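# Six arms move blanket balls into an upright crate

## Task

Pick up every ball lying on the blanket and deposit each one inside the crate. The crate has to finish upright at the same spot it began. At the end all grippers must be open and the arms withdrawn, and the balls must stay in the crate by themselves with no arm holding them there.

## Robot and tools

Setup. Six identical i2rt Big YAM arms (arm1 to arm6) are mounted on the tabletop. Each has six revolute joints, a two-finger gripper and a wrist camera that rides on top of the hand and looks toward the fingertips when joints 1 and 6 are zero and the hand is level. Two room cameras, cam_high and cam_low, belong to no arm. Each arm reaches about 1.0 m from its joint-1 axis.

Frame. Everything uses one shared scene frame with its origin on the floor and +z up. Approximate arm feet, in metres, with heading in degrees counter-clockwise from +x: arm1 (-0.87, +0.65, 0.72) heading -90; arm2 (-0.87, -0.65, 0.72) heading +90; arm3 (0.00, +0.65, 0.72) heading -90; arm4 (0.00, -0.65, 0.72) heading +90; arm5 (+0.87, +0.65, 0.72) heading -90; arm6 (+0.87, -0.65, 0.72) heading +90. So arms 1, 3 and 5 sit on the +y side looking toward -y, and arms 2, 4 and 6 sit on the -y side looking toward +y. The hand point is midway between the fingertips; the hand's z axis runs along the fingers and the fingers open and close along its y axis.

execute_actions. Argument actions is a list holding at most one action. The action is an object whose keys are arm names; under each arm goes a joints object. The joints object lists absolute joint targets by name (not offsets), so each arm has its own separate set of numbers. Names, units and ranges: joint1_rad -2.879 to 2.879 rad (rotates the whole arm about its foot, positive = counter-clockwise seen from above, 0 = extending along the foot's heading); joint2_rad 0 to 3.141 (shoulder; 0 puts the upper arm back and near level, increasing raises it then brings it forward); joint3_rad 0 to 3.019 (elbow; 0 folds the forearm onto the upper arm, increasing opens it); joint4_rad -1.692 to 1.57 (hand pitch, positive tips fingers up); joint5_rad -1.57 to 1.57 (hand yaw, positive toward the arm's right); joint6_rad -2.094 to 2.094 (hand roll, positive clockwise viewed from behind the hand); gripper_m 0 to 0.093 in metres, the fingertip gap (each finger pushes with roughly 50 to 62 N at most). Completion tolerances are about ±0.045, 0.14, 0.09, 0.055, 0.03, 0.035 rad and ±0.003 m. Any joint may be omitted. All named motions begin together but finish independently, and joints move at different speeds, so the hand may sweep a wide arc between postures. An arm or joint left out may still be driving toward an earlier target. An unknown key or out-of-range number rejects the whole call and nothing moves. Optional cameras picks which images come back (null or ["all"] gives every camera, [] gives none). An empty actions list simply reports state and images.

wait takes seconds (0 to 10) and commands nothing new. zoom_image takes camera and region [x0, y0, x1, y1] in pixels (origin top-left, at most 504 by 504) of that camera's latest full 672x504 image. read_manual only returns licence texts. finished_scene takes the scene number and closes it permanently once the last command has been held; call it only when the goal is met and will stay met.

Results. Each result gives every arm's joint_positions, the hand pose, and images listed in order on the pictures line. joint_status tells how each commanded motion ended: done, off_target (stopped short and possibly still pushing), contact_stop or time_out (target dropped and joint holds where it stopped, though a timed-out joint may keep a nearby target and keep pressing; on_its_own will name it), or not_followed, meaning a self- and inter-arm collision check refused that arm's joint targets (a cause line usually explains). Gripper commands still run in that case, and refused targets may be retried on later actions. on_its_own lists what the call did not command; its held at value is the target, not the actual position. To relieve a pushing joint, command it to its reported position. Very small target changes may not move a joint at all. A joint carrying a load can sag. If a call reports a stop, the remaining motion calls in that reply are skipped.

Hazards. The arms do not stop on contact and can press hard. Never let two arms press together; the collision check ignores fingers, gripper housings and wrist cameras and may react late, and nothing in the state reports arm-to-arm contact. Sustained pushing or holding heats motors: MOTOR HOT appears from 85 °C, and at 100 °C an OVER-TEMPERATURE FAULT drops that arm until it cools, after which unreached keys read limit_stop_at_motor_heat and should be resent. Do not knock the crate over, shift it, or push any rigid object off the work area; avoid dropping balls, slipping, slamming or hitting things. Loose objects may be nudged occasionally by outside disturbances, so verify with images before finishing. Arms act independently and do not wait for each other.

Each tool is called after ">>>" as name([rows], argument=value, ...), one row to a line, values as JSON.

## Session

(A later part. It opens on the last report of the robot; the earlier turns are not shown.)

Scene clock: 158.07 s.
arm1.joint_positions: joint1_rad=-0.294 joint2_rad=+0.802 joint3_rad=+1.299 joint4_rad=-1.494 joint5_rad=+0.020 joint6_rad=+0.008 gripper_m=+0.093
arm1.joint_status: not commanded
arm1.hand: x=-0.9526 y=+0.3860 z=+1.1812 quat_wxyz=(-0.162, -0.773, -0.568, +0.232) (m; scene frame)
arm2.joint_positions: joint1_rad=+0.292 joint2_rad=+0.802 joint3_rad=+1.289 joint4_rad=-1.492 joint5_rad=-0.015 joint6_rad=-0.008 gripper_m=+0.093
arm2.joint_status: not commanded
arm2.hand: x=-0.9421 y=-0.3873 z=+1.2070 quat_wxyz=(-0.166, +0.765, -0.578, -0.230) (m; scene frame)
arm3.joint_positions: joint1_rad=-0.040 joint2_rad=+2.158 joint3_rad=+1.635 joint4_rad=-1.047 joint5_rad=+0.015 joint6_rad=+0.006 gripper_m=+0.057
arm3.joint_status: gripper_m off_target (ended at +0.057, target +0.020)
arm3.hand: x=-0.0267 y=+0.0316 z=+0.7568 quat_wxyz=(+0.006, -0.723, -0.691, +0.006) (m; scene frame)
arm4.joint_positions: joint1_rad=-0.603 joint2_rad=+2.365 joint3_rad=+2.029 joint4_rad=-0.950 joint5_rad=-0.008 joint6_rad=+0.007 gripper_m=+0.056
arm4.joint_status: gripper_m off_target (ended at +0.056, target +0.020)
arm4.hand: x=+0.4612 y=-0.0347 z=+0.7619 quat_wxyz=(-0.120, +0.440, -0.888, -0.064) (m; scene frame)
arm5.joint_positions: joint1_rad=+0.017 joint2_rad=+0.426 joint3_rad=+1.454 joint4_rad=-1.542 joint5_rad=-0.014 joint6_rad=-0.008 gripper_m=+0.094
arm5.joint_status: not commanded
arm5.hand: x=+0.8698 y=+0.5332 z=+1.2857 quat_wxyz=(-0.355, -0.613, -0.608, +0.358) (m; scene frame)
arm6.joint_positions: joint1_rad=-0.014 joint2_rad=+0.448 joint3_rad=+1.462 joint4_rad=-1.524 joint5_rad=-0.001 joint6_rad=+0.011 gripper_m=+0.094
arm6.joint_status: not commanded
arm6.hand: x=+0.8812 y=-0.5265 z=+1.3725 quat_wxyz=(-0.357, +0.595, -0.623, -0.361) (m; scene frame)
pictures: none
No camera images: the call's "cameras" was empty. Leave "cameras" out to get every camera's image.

>>> execute_actions([
  {"arm3":{"joints":{"joint2_rad":1.6,"joint3_rad":1.6,"joint4_rad":-1.273}},"arm4":{"joints":{"joint2_rad":1.469,"joint3_rad":1.442,"joint4_rad":-1.273}}},
], cameras=[])

>>> execute_actions([
  {"arm3":{"joints":{"joint1_rad":-0.83,"joint2_rad":1.89,"joint3_rad":1.98,"joint4_rad":-1.144}},"arm4":{"joints":{"joint1_rad":0.93}}},
], cameras=[])

>>> execute_actions([
  {"arm3":{"joints":{"joint2_rad":2.229,"joint3_rad":2.33,"joint4_rad":-0.859}},"arm4":{"joints":{"joint2_rad":1.89,"joint3_rad":1.97,"joint4_rad":-1.144}}},
], cameras=["cam_high"])

>>> execute_actions([
  {"arm3":{"joints":{"joint2_rad":2.33}},"arm4":{"joints":{"joint2_rad":2.23,"joint3_rad":2.19,"joint4_rad":-0.862}}},
], cameras=[])

>>> execute_actions([
  {"arm3":{"joints":{"gripper_m":0.068}},"arm4":{"joints":{"gripper_m":0.068}}},
], cameras=[])

>>> execute_actions([
  {"arm3":{"joints":{"joint2_rad":2.1}},"arm4":{"joints":{"joint2_rad":2.05}}},
], cameras=[])

>>> execute_actions([
  {"arm3":{"joints":{"joint2_rad":1.6,"joint3_rad":1.5,"joint4_rad":-1.3}},"arm4":{"joints":{"joint2_rad":1.469,"joint3_rad":1.442,"joint4_rad":-1.273}}},
], cameras=["cam_high"])

Scene clock: 161.20 s.
arm1.joint_positions: joint1_rad=-0.294 joint2_rad=+0.802 joint3_rad=+1.299 joint4_rad=-1.494 joint5_rad=+0.020 joint6_rad=+0.008 gripper_m=+0.093
arm1.joint_status: not commanded
arm1.hand: x=-0.9526 y=+0.3860 z=+1.1812 quat_wxyz=(-0.162, -0.773, -0.568, +0.232) (m; scene frame)
arm2.joint_positions: joint1_rad=+0.292 joint2_rad=+0.802 joint3_rad=+1.289 joint4_rad=-1.492 joint5_rad=-0.015 joint6_rad=-0.008 gripper_m=+0.093
arm2.joint_status: not commanded
arm2.hand: x=-0.9421 y=-0.3873 z=+1.2070 quat_wxyz=(-0.166, +0.765, -0.578, -0.230) (m; scene frame)
arm3.joint_positions: joint1_rad=-0.040 joint2_rad=+1.604 joint3_rad=+1.588 joint4_rad=-1.254 joint5_rad=+0.015 joint6_rad=+0.006 gripper_m=+0.057
arm3.joint_status: all done
arm3.hand: x=-0.0240 y=+0.0937 z=+1.0514 quat_wxyz=(-0.099, -0.715, -0.683, +0.114) (m; scene frame)
arm4.joint_positions: joint1_rad=-0.603 joint2_rad=+1.446 joint3_rad=+1.447 joint4_rad=-1.257 joint5_rad=-0.008 joint6_rad=+0.007 gripper_m=+0.056
arm4.joint_status: all done
arm4.hand: x=+0.3015 y=-0.2466 z=+1.0608 quat_wxyz=(-0.133, +0.439, -0.886, -0.071) (m; scene frame)
arm5.joint_positions: joint1_rad=+0.017 joint2_rad=+0.426 joint3_rad=+1.454 joint4_rad=-1.542 joint5_rad=-0.014 joint6_rad=-0.008 gripper_m=+0.094
arm5.joint_status: not commanded
arm5.hand: x=+0.8698 y=+0.5332 z=+1.2857 quat_wxyz=(-0.355, -0.613, -0.608, +0.358) (m; scene frame)
arm6.joint_positions: joint1_rad=-0.014 joint2_rad=+0.448 joint3_rad=+1.462 joint4_rad=-1.524 joint5_rad=-0.001 joint6_rad=+0.011 gripper_m=+0.094
arm6.joint_status: not commanded
arm6.hand: x=+0.8812 y=-0.5265 z=+1.3725 quat_wxyz=(-0.357, +0.595, -0.623, -0.361) (m; scene frame)
pictures: none
No camera images: the call's "cameras" was empty. Leave "cameras" out to get every camera's image.

Scene clock: 163.07 s.
arm1.joint_positions: joint1_rad=-0.294 joint2_rad=+0.802 joint3_rad=+1.299 joint4_rad=-1.494 joint5_rad=+0.020 joint6_rad=+0.008 gripper_m=+0.093
arm1.joint_status: not commanded
arm1.hand: x=-0.9526 y=+0.3860 z=+1.1812 quat_wxyz=(-0.162, -0.773, -0.568, +0.232) (m; scene frame)
arm2.joint_positions: joint1_rad=+0.292 joint2_rad=+0.802 joint3_rad=+1.289 joint4_rad=-1.492 joint5_rad=-0.015 joint6_rad=-0.008 gripper_m=+0.093
arm2.joint_status: not commanded
arm2.hand: x=-0.9421 y=-0.3873 z=+1.2070 quat_wxyz=(-0.166, +0.765, -0.578, -0.230) (m; scene frame)
arm3.joint_positions: joint1_rad=-0.829 joint2_rad=+1.894 joint3_rad=+1.926 joint4_rad=-1.156 joint5_rad=+0.017 joint6_rad=+0.006 gripper_m=+0.057
arm3.joint_status: all done
arm3.hand: x=-0.5130 y=+0.1826 z=+1.0442 quat_wxyz=(-0.073, -0.910, -0.350, +0.210) (m; scene frame)
arm4.joint_positions: joint1_rad=+0.933 joint2_rad=+1.457 joint3_rad=+1.447 joint4_rad=-1.257 joint5_rad=-0.008 joint6_rad=+0.007 gripper_m=+0.056
arm4.joint_status: all done
arm4.hand: x=-0.3894 y=-0.3328 z=+1.0609 quat_wxyz=(-0.040, +0.931, -0.333, -0.145) (m; scene frame)
arm5.joint_positions: joint1_rad=+0.017 joint2_rad=+0.426 joint3_rad=+1.454 joint4_rad=-1.542 joint5_rad=-0.014 joint6_rad=-0.008 gripper_m=+0.094
arm5.joint_status: not commanded
arm5.hand: x=+0.8698 y=+0.5332 z=+1.2857 quat_wxyz=(-0.355, -0.613, -0.608, +0.358) (m; scene frame)
arm6.joint_positions: joint1_rad=-0.014 joint2_rad=+0.448 joint3_rad=+1.462 joint4_rad=-1.524 joint5_rad=-0.001 joint6_rad=+0.011 gripper_m=+0.094
arm6.joint_status: not commanded
arm6.hand: x=+0.8812 y=-0.5265 z=+1.3725 quat_wxyz=(-0.357, +0.595, -0.623, -0.361) (m; scene frame)
pictures: none
No camera images: the call's "cameras" was empty. Leave "cameras" out to get every camera's image.

Scene clock: 164.53 s.
arm1.joint_positions: joint1_rad=-0.294 joint2_rad=+0.802 joint3_rad=+1.299 joint4_rad=-1.494 joint5_rad=+0.020 joint6_rad=+0.008 gripper_m=+0.093
arm1.joint_status: not commanded
arm1.hand: x=-0.9526 y=+0.3860 z=+1.1812 quat_wxyz=(-0.162, -0.773, -0.568, +0.232) (m; scene frame)
arm2.joint_positions: joint1_rad=+0.292 joint2_rad=+0.802 joint3_rad=+1.289 joint4_rad=-1.492 joint5_rad=-0.015 joint6_rad=-0.008 gripper_m=+0.093
arm2.joint_status: not commanded
arm2.hand: x=-0.9421 y=-0.3873 z=+1.2070 quat_wxyz=(-0.166, +0.765, -0.578, -0.230) (m; scene frame)
arm3.joint_positions: joint1_rad=-0.829 joint2_rad=+2.236 joint3_rad=+2.275 joint4_rad=-0.886 joint5_rad=+0.017 joint6_rad=+0.006 gripper_m=+0.057
arm3.joint_status: all done
arm3.hand: x=-0.6302 y=+0.0748 z=+1.0032 quat_wxyz=(-0.122, -0.873, -0.334, +0.333) (m; scene frame)
arm4.joint_positions: joint1_rad=+0.933 joint2_rad=+1.884 joint3_rad=+1.920 joint4_rad=-1.161 joint5_rad=-0.008 joint6_rad=+0.007 gripper_m=+0.056
arm4.joint_status: all done
arm4.hand: x=-0.5369 y=-0.2142 z=+1.0464 quat_wxyz=(-0.063, +0.918, -0.328, -0.212) (m; scene frame)
arm5.joint_positions: joint1_rad=+0.017 joint2_rad=+0.426 joint3_rad=+1.454 joint4_rad=-1.542 joint5_rad=-0.014 joint6_rad=-0.008 gripper_m=+0.094
arm5.joint_status: not commanded
arm5.hand: x=+0.8698 y=+0.5332 z=+1.2857 quat_wxyz=(-0.355, -0.613, -0.608, +0.358) (m; scene frame)
arm6.joint_positions: joint1_rad=-0.014 joint2_rad=+0.448 joint3_rad=+1.462 joint4_rad=-1.524 joint5_rad=-0.001 joint6_rad=+0.011 gripper_m=+0.094
arm6.joint_status: not commanded
arm6.hand: x=+0.8812 y=-0.5265 z=+1.3725 quat_wxyz=(-0.357, +0.595, -0.623, -0.361) (m; scene frame)
pictures: cam_high
Images, in order (width x height): cam_high 672x504.

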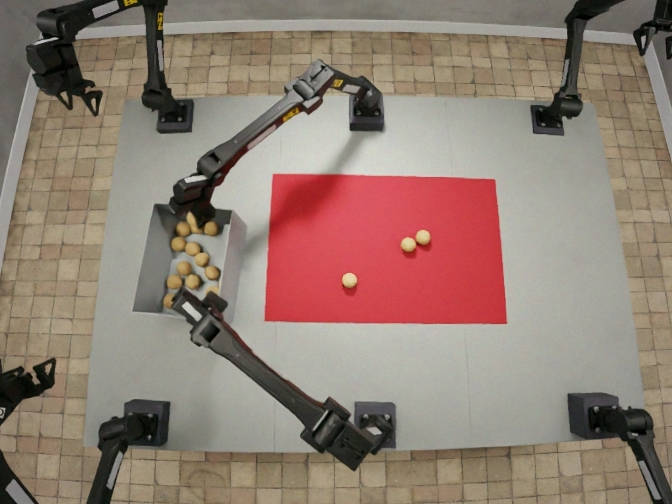

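Scene clock: 165.77 s.
arm1.joint_positions: joint1_rad=-0.294 joint2_rad=+0.802 joint3_rad=+1.299 joint4_rad=-1.494 joint5_rad=+0.020 joint6_rad=+0.008 gripper_m=+0.093
arm1.joint_status: not commanded
arm1.hand: x=-0.9526 y=+0.3860 z=+1.1812 quat_wxyz=(-0.162, -0.773, -0.568, +0.232) (m; scene frame)
arm2.joint_positions: joint1_rad=+0.292 joint2_rad=+0.802 joint3_rad=+1.289 joint4_rad=-1.492 joint5_rad=-0.015 joint6_rad=-0.008 gripper_m=+0.093
arm2.joint_status: not commanded
arm2.hand: x=-0.9421 y=-0.3873 z=+1.2070 quat_wxyz=(-0.166, +0.765, -0.578, -0.230) (m; scene frame)
arm3.joint_positions: joint1_rad=-0.828 joint2_rad=+2.322 joint3_rad=+2.289 joint4_rad=-0.880 joint5_rad=+0.018 joint6_rad=+0.003 gripper_m=+0.057
arm3.joint_status: all done
arm3.hand: x=-0.6364 y=+0.0688 z=+0.9401 quat_wxyz=(-0.110, -0.883, -0.340, +0.305) (m; scene frame)
arm4.joint_positions: joint1_rad=+0.933 joint2_rad=+2.239 joint3_rad=+2.155 joint4_rad=-0.884 joint5_rad=-0.008 joint6_rad=+0.007 gripper_m=+0.056
arm4.joint_status: all done
arm4.hand: x=-0.6455 y=-0.1283 z=+0.9350 quat_wxyz=(-0.088, +0.899, -0.322, -0.282) (m; scene frame)
arm5.joint_positions: joint1_rad=+0.017 joint2_rad=+0.426 joint3_rad=+1.454 joint4_rad=-1.542 joint5_rad=-0.014 joint6_rad=-0.008 gripper_m=+0.094
arm5.joint_status: not commanded
arm5.hand: x=+0.8698 y=+0.5332 z=+1.2857 quat_wxyz=(-0.355, -0.613, -0.608, +0.358) (m; scene frame)
arm6.joint_positions: joint1_rad=-0.014 joint2_rad=+0.448 joint3_rad=+1.462 joint4_rad=-1.524 joint5_rad=-0.001 joint6_rad=+0.011 gripper_m=+0.094
arm6.joint_status: not commanded
arm6.hand: x=+0.8812 y=-0.5265 z=+1.3725 quat_wxyz=(-0.357, +0.595, -0.623, -0.361) (m; scene frame)
pictures: none
No camera images: the call's "cameras" was empty. Leave "cameras" out to get every camera's image.

Scene clock: 166.37 s.
arm1.joint_positions: joint1_rad=-0.294 joint2_rad=+0.802 joint3_rad=+1.299 joint4_rad=-1.494 joint5_rad=+0.020 joint6_rad=+0.008 gripper_m=+0.093
arm1.joint_status: not commanded
arm1.hand: x=-0.9526 y=+0.3860 z=+1.1812 quat_wxyz=(-0.162, -0.773, -0.568, +0.232) (m; scene frame)
arm2.joint_positions: joint1_rad=+0.292 joint2_rad=+0.802 joint3_rad=+1.289 joint4_rad=-1.492 joint5_rad=-0.015 joint6_rad=-0.008 gripper_m=+0.093
arm2.joint_status: not commanded
arm2.hand: x=-0.9421 y=-0.3873 z=+1.2070 quat_wxyz=(-0.166, +0.765, -0.578, -0.230) (m; scene frame)
arm3.joint_positions: joint1_rad=-0.828 joint2_rad=+2.321 joint3_rad=+2.289 joint4_rad=-0.879 joint5_rad=+0.017 joint6_rad=+0.003 gripper_m=+0.068
arm3.joint_status: all done
arm3.hand: x=-0.6363 y=+0.0686 z=+0.9406 quat_wxyz=(-0.111, -0.883, -0.340, +0.305) (m; scene frame)
arm4.joint_positions: joint1_rad=+0.933 joint2_rad=+2.239 joint3_rad=+2.155 joint4_rad=-0.884 joint5_rad=-0.008 joint6_rad=+0.007 gripper_m=+0.068
arm4.joint_status: all done
arm4.hand: x=-0.6455 y=-0.1283 z=+0.9350 quat_wxyz=(-0.088, +0.899, -0.322, -0.282) (m; scene frame)
arm5.joint_positions: joint1_rad=+0.017 joint2_rad=+0.426 joint3_rad=+1.454 joint4_rad=-1.542 joint5_rad=-0.014 joint6_rad=-0.008 gripper_m=+0.094
arm5.joint_status: not commanded
arm5.hand: x=+0.8698 y=+0.5332 z=+1.2857 quat_wxyz=(-0.355, -0.613, -0.608, +0.358) (m; scene frame)
arm6.joint_positions: joint1_rad=-0.014 joint2_rad=+0.448 joint3_rad=+1.462 joint4_rad=-1.524 joint5_rad=-0.001 joint6_rad=+0.011 gripper_m=+0.094
arm6.joint_status: not commanded
arm6.hand: x=+0.8812 y=-0.5265 z=+1.3725 quat_wxyz=(-0.357, +0.595, -0.623, -0.361) (m; scene frame)
pictures: none
No camera images: the call's "cameras" was empty. Leave "cameras" out to get every camera's image.

Scene clock: 167.97 s.
arm1.joint_positions: joint1_rad=-0.294 joint2_rad=+0.802 joint3_rad=+1.299 joint4_rad=-1.494 joint5_rad=+0.020 joint6_rad=+0.008 gripper_m=+0.093
arm1.joint_status: not commanded
arm1.hand: x=-0.9526 y=+0.3860 z=+1.1812 quat_wxyz=(-0.162, -0.773, -0.568, +0.232) (m; scene frame)
arm2.joint_positions: joint1_rad=+0.292 joint2_rad=+0.802 joint3_rad=+1.289 joint4_rad=-1.492 joint5_rad=-0.015 joint6_rad=-0.008 gripper_m=+0.093
arm2.joint_status: not commanded
arm2.hand: x=-0.9421 y=-0.3873 z=+1.2070 quat_wxyz=(-0.166, +0.765, -0.578, -0.230) (m; scene frame)
arm3.joint_positions: joint1_rad=-0.828 joint2_rad=+2.093 joint3_rad=+2.315 joint4_rad=-0.875 joint5_rad=+0.017 joint6_rad=+0.003 gripper_m=+0.068
arm3.joint_status: all done
arm3.hand: x=-0.6180 y=+0.0855 z=+1.1457 quat_wxyz=(-0.155, -0.837, -0.321, +0.416) (m; scene frame)
arm4.joint_positions: joint1_rad=+0.933 joint2_rad=+2.017 joint3_rad=+2.165 joint4_rad=-0.879 joint5_rad=-0.008 joint6_rad=+0.007 gripper_m=+0.068
arm4.joint_status: all done
arm4.hand: x=-0.6270 y=-0.1403 z=+1.1188 quat_wxyz=(-0.125, +0.860, -0.308, -0.387) (m; scene frame)
arm5.joint_positions: joint1_rad=+0.017 joint2_rad=+0.426 joint3_rad=+1.454 joint4_rad=-1.542 joint5_rad=-0.014 joint6_rad=-0.008 gripper_m=+0.094
arm5.joint_status: not commanded
arm5.hand: x=+0.8698 y=+0.5332 z=+1.2857 quat_wxyz=(-0.355, -0.613, -0.608, +0.358) (m; scene frame)
arm6.joint_positions: joint1_rad=-0.014 joint2_rad=+0.448 joint3_rad=+1.462 joint4_rad=-1.524 joint5_rad=-0.001 joint6_rad=+0.011 gripper_m=+0.094
arm6.joint_status: not commanded
arm6.hand: x=+0.8812 y=-0.5265 z=+1.3725 quat_wxyz=(-0.357, +0.595, -0.623, -0.361) (m; scene frame)
pictures: none
No camera images: the call's "cameras" was empty. Leave "cameras" out to get every camera's image.

Scene clock: 169.67 s.
arm1.joint_positions: joint1_rad=-0.294 joint2_rad=+0.802 joint3_rad=+1.299 joint4_rad=-1.494 joint5_rad=+0.020 joint6_rad=+0.008 gripper_m=+0.093
arm1.joint_status: not commanded
arm1.hand: x=-0.9526 y=+0.3860 z=+1.1812 quat_wxyz=(-0.162, -0.773, -0.568, +0.232) (m; scene frame)
arm2.joint_positions: joint1_rad=+0.292 joint2_rad=+0.802 joint3_rad=+1.289 joint4_rad=-1.492 joint5_rad=-0.015 joint6_rad=-0.008 gripper_m=+0.093
arm2.joint_status: not commanded
arm2.hand: x=-0.9421 y=-0.3873 z=+1.2070 quat_wxyz=(-0.166, +0.765, -0.578, -0.230) (m; scene frame)
arm3.joint_positions: joint1_rad=-0.828 joint2_rad=+1.605 joint3_rad=+1.495 joint4_rad=-1.284 joint5_rad=+0.017 joint6_rad=+0.003 gripper_m=+0.068
arm3.joint_status: all done
arm3.hand: x=-0.3886 y=+0.2967 z=+1.0084 quat_wxyz=(-0.025, -0.929, -0.360, +0.086) (m; scene frame)
arm4.joint_positions: joint1_rad=+0.933 joint2_rad=+1.453 joint3_rad=+1.443 joint4_rad=-1.258 joint5_rad=-0.008 joint6_rad=+0.007 gripper_m=+0.068
arm4.joint_status: all done
arm4.hand: x=-0.3882 y=-0.3338 z=+1.0610 quat_wxyz=(-0.040, +0.931, -0.333, -0.145) (m; scene frame)
arm5.joint_positions: joint1_rad=+0.017 joint2_rad=+0.426 joint3_rad=+1.454 joint4_rad=-1.542 joint5_rad=-0.014 joint6_rad=-0.008 gripper_m=+0.094
arm5.joint_status: not commanded
arm5.hand: x=+0.8698 y=+0.5332 z=+1.2857 quat_wxyz=(-0.355, -0.613, -0.608, +0.358) (m; scene frame)
arm6.joint_positions: joint1_rad=-0.014 joint2_rad=+0.448 joint3_rad=+1.462 joint4_rad=-1.524 joint5_rad=-0.001 joint6_rad=+0.011 gripper_m=+0.094
arm6.joint_status: not commanded
arm6.hand: x=+0.8812 y=-0.5265 z=+1.3725 quat_wxyz=(-0.357, +0.595, -0.623, -0.361) (m; scene frame)
pictures: cam_high
Images, in order (width x height): cam_high 672x504.

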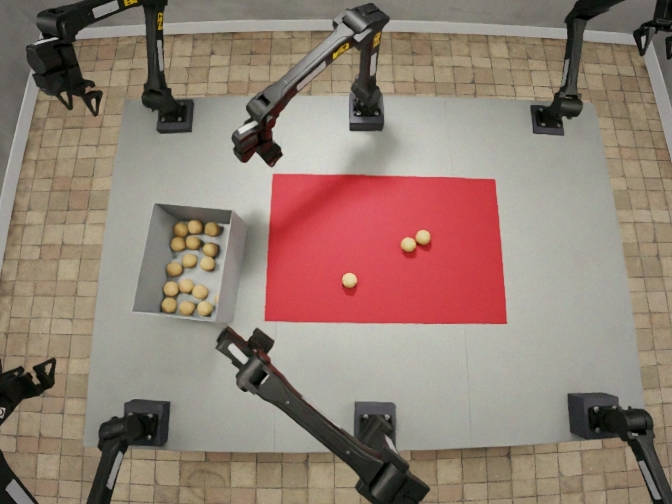

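>>> execute_actions([
  {"arm3":{"joints":{"joint1_rad":0.369,"joint6_rad":1.48,"gripper_m":0.093}},"arm4":{"joints":{"joint1_rad":0.19,"gripper_m":0.093}}},
], cameras=[])

>>> execute_actions([
  {"arm3":{"joints":{"joint2_rad":2.05,"joint3_rad":1.785,"joint4_rad":-1.297}},"arm4":{"joints":{"joint2_rad":1.875,"joint3_rad":1.52,"joint4_rad":-1.21}}},
], cameras=["arm3_cam_wrist","arm4_cam_wrist"])

Scene clock: 172.87 s.
arm1.joint_positions: joint1_rad=-0.294 joint2_rad=+0.802 joint3_rad=+1.299 joint4_rad=-1.494 joint5_rad=+0.020 joint6_rad=+0.008 gripper_m=+0.093
arm1.joint_status: not commanded
arm1.hand: x=-0.9526 y=+0.3860 z=+1.1812 quat_wxyz=(-0.162, -0.773, -0.568, +0.232) (m; scene frame)
arm2.joint_positions: joint1_rad=+0.292 joint2_rad=+0.802 joint3_rad=+1.289 joint4_rad=-1.492 joint5_rad=-0.015 joint6_rad=-0.008 gripper_m=+0.093
arm2.joint_status: not commanded
arm2.hand: x=-0.9421 y=-0.3873 z=+1.2070 quat_wxyz=(-0.166, +0.765, -0.578, -0.230) (m; scene frame)
arm3.joint_positions: joint1_rad=+0.372 joint2_rad=+1.605 joint3_rad=+1.495 joint4_rad=-1.284 joint5_rad=+0.015 joint6_rad=+1.468 gripper_m=+0.093
arm3.joint_status: all done
arm3.hand: x=+0.1892 y=+0.1598 z=+1.0078 quat_wxyz=(-0.089, -0.968, -0.234, -0.004) (m; scene frame)
arm4.joint_positions: joint1_rad=+0.187 joint2_rad=+1.453 joint3_rad=+1.443 joint4_rad=-1.258 joint5_rad=-0.008 joint6_rad=+0.007 gripper_m=+0.093
arm4.joint_status: all done
arm4.hand: x=-0.0717 y=-0.1523 z=+1.0570 quat_wxyz=(-0.089, +0.746, -0.649, -0.116) (m; scene frame)
arm5.joint_positions: joint1_rad=+0.017 joint2_rad=+0.426 joint3_rad=+1.454 joint4_rad=-1.542 joint5_rad=-0.014 joint6_rad=-0.008 gripper_m=+0.094
arm5.joint_status: not commanded
arm5.hand: x=+0.8698 y=+0.5332 z=+1.2857 quat_wxyz=(-0.355, -0.613, -0.608, +0.358) (m; scene frame)
arm6.joint_positions: joint1_rad=-0.014 joint2_rad=+0.448 joint3_rad=+1.462 joint4_rad=-1.524 joint5_rad=-0.001 joint6_rad=+0.011 gripper_m=+0.094
arm6.joint_status: not commanded
arm6.hand: x=+0.8812 y=-0.5265 z=+1.3725 quat_wxyz=(-0.357, +0.595, -0.623, -0.361) (m; scene frame)
pictures: none
No camera images: the call's "cameras" was empty. Leave "cameras" out to get every camera's image.

Scene clock: 174.37 s.
arm1.joint_positions: joint1_rad=-0.294 joint2_rad=+0.802 joint3_rad=+1.299 joint4_rad=-1.494 joint5_rad=+0.020 joint6_rad=+0.008 gripper_m=+0.093
arm1.joint_status: not commanded
arm1.hand: x=-0.9526 y=+0.3860 z=+1.1812 quat_wxyz=(-0.162, -0.773, -0.568, +0.232) (m; scene frame)
arm2.joint_positions: joint1_rad=+0.292 joint2_rad=+0.802 joint3_rad=+1.289 joint4_rad=-1.492 joint5_rad=-0.015 joint6_rad=-0.008 gripper_m=+0.093
arm2.joint_status: not commanded
arm2.hand: x=-0.9421 y=-0.3873 z=+1.2070 quat_wxyz=(-0.166, +0.765, -0.578, -0.230) (m; scene frame)
arm3.joint_positions: joint1_rad=+0.372 joint2_rad=+2.048 joint3_rad=+1.749 joint4_rad=-1.286 joint5_rad=+0.015 joint6_rad=+1.470 gripper_m=+0.093
arm3.joint_status: all done
arm3.hand: x=+0.2225 y=+0.0740 z=+0.8622 quat_wxyz=(+0.006, -0.972, -0.235, +0.009) (m; scene frame)
arm4.joint_positions: joint1_rad=+0.187 joint2_rad=+1.888 joint3_rad=+1.498 joint4_rad=-1.223 joint5_rad=-0.008 joint6_rad=+0.007 gripper_m=+0.093
arm4.joint_status: all done
arm4.hand: x=-0.0798 y=-0.1078 z=+0.8588 quat_wxyz=(+0.023, +0.754, -0.656, +0.014) (m; scene frame)
arm5.joint_positions: joint1_rad=+0.017 joint2_rad=+0.426 joint3_rad=+1.454 joint4_rad=-1.542 joint5_rad=-0.014 joint6_rad=-0.008 gripper_m=+0.094
arm5.joint_status: not commanded
arm5.hand: x=+0.8698 y=+0.5332 z=+1.2857 quat_wxyz=(-0.355, -0.613, -0.608, +0.358) (m; scene frame)
arm6.joint_positions: joint1_rad=-0.014 joint2_rad=+0.448 joint3_rad=+1.462 joint4_rad=-1.524 joint5_rad=-0.001 joint6_rad=+0.011 gripper_m=+0.094
arm6.joint_status: not commanded
arm6.hand: x=+0.8812 y=-0.5265 z=+1.3725 quat_wxyz=(-0.357, +0.595, -0.623, -0.361) (m; scene frame)
pictures: arm3_cam_wrist, arm4_cam_wrist
Images, in order (width x height): arm3_cam_wrist 672x504, arm4_cam_wrist 672x504.

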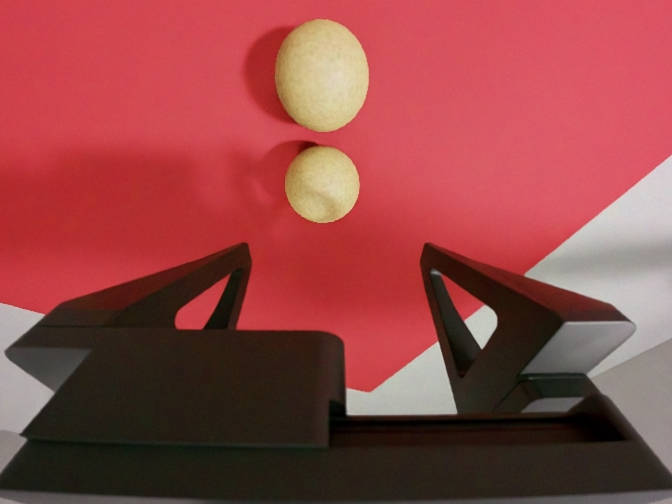

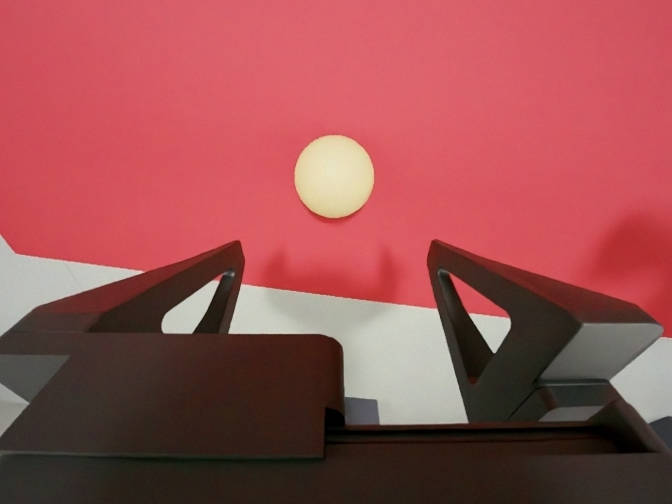

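>>> execute_actions([
  {"arm3":{"joints":{"joint2_rad":2.195,"joint3_rad":1.69,"joint4_rad":-1.055}},"arm4":{"joints":{"joint2_rad":2.04,"joint3_rad":1.40,"joint4_rad":-0.93}}},
], cameras=["arm3_cam_wrist","arm4_cam_wrist"])

Scene clock: 176.03 s.
arm1.joint_positions: joint1_rad=-0.294 joint2_rad=+0.802 joint3_rad=+1.299 joint4_rad=-1.494 joint5_rad=+0.020 joint6_rad=+0.008 gripper_m=+0.093
arm1.joint_status: not commanded
arm1.hand: x=-0.9526 y=+0.3860 z=+1.1812 quat_wxyz=(-0.162, -0.773, -0.568, +0.232) (m; scene frame)
arm2.joint_positions: joint1_rad=+0.292 joint2_rad=+0.802 joint3_rad=+1.289 joint4_rad=-1.492 joint5_rad=-0.015 joint6_rad=-0.008 gripper_m=+0.093
arm2.joint_status: not commanded
arm2.hand: x=-0.9421 y=-0.3873 z=+1.2070 quat_wxyz=(-0.166, +0.765, -0.578, -0.230) (m; scene frame)
arm3.joint_positions: joint1_rad=+0.372 joint2_rad=+2.186 joint3_rad=+1.689 joint4_rad=-1.072 joint5_rad=+0.014 joint6_rad=+1.470 gripper_m=+0.093
arm3.joint_status: all done
arm3.hand: x=+0.2278 y=+0.0604 z=+0.7574 quat_wxyz=(-0.002, -0.972, -0.235, +0.008) (m; scene frame)
arm4.joint_positions: joint1_rad=+0.187 joint2_rad=+2.038 joint3_rad=+1.394 joint4_rad=-0.947 joint5_rad=-0.006 joint6_rad=+0.007 gripper_m=+0.093
arm4.joint_status: all done
arm4.hand: x=-0.0814 y=-0.1028 z=+0.7432 quat_wxyz=(+0.015, +0.754, -0.656, +0.007) (m; scene frame)
arm5.joint_positions: joint1_rad=+0.017 joint2_rad=+0.426 joint3_rad=+1.454 joint4_rad=-1.542 joint5_rad=-0.014 joint6_rad=-0.008 gripper_m=+0.094
arm5.joint_status: not commanded
arm5.hand: x=+0.8698 y=+0.5332 z=+1.2857 quat_wxyz=(-0.355, -0.613, -0.608, +0.358) (m; scene frame)
arm6.joint_positions: joint1_rad=-0.014 joint2_rad=+0.448 joint3_rad=+1.462 joint4_rad=-1.524 joint5_rad=-0.001 joint6_rad=+0.011 gripper_m=+0.094
arm6.joint_status: not commanded
arm6.hand: x=+0.8812 y=-0.5265 z=+1.3725 quat_wxyz=(-0.357, +0.595, -0.623, -0.361) (m; scene frame)
pictures: arm3_cam_wrist, arm4_cam_wrist
Images, in order (width x height): arm3_cam_wrist 672x504, arm4_cam_wrist 672x504.

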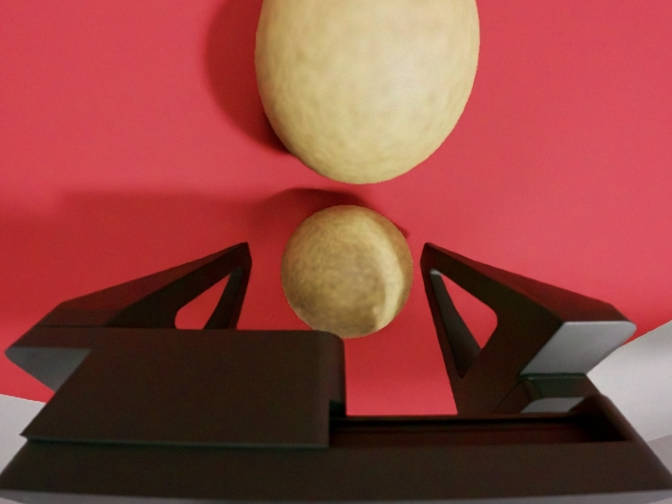

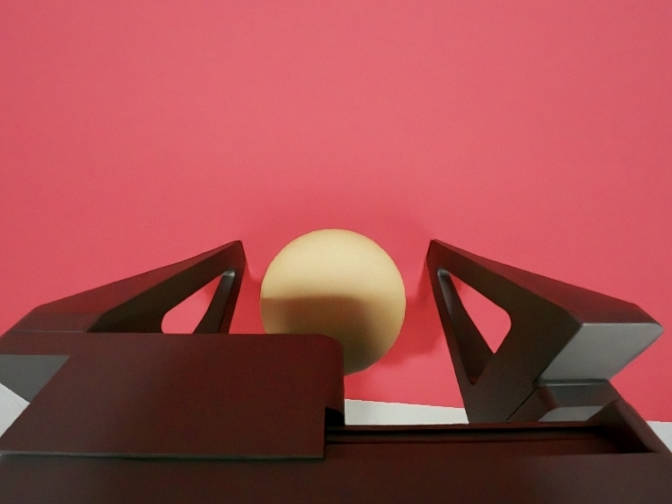

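>>> execute_actions([
  {"arm3":{"joints":{"gripper_m":0.02}},"arm4":{"joints":{"gripper_m":0.02}}},
], cameras=["arm3_cam_wrist"])

Scene clock: 177.37 s.
arm1.joint_positions: joint1_rad=-0.294 joint2_rad=+0.802 joint3_rad=+1.299 joint4_rad=-1.494 joint5_rad=+0.020 joint6_rad=+0.008 gripper_m=+0.093
arm1.joint_status: not commanded
arm1.hand: x=-0.9526 y=+0.3860 z=+1.1812 quat_wxyz=(-0.162, -0.773, -0.568, +0.232) (m; scene frame)
arm2.joint_positions: joint1_rad=+0.292 joint2_rad=+0.802 joint3_rad=+1.289 joint4_rad=-1.492 joint5_rad=-0.015 joint6_rad=-0.008 gripper_m=+0.093
arm2.joint_status: not commanded
arm2.hand: x=-0.9421 y=-0.3873 z=+1.2070 quat_wxyz=(-0.166, +0.765, -0.578, -0.230) (m; scene frame)
arm3.joint_positions: joint1_rad=+0.372 joint2_rad=+2.186 joint3_rad=+1.689 joint4_rad=-1.071 joint5_rad=+0.015 joint6_rad=+1.470 gripper_m=+0.057
arm3.joint_status: gripper_m off_target (ended at +0.057, target +0.020)
arm3.hand: x=+0.2278 y=+0.0603 z=+0.7574 quat_wxyz=(-0.002, -0.972, -0.235, +0.008) (m; scene frame)
arm4.joint_positions: joint1_rad=+0.187 joint2_rad=+2.038 joint3_rad=+1.394 joint4_rad=-0.947 joint5_rad=-0.006 joint6_rad=+0.007 gripper_m=+0.055
arm4.joint_status: gripper_m off_target (ended at +0.055, target +0.020)
arm4.hand: x=-0.0814 y=-0.1028 z=+0.7432 quat_wxyz=(+0.015, +0.754, -0.656, +0.007) (m; scene frame)
arm5.joint_positions: joint1_rad=+0.017 joint2_rad=+0.426 joint3_rad=+1.454 joint4_rad=-1.542 joint5_rad=-0.014 joint6_rad=-0.008 gripper_m=+0.094
arm5.joint_status: not commanded
arm5.hand: x=+0.8698 y=+0.5332 z=+1.2857 quat_wxyz=(-0.355, -0.613, -0.608, +0.358) (m; scene frame)
arm6.joint_positions: joint1_rad=-0.014 joint2_rad=+0.448 joint3_rad=+1.462 joint4_rad=-1.524 joint5_rad=-0.001 joint6_rad=+0.011 gripper_m=+0.094
arm6.joint_status: not commanded
arm6.hand: x=+0.8812 y=-0.5265 z=+1.3725 quat_wxyz=(-0.357, +0.595, -0.623, -0.361) (m; scene frame)
pictures: arm3_cam_wrist
Images, in order (width x height): arm3_cam_wrist 672x504.

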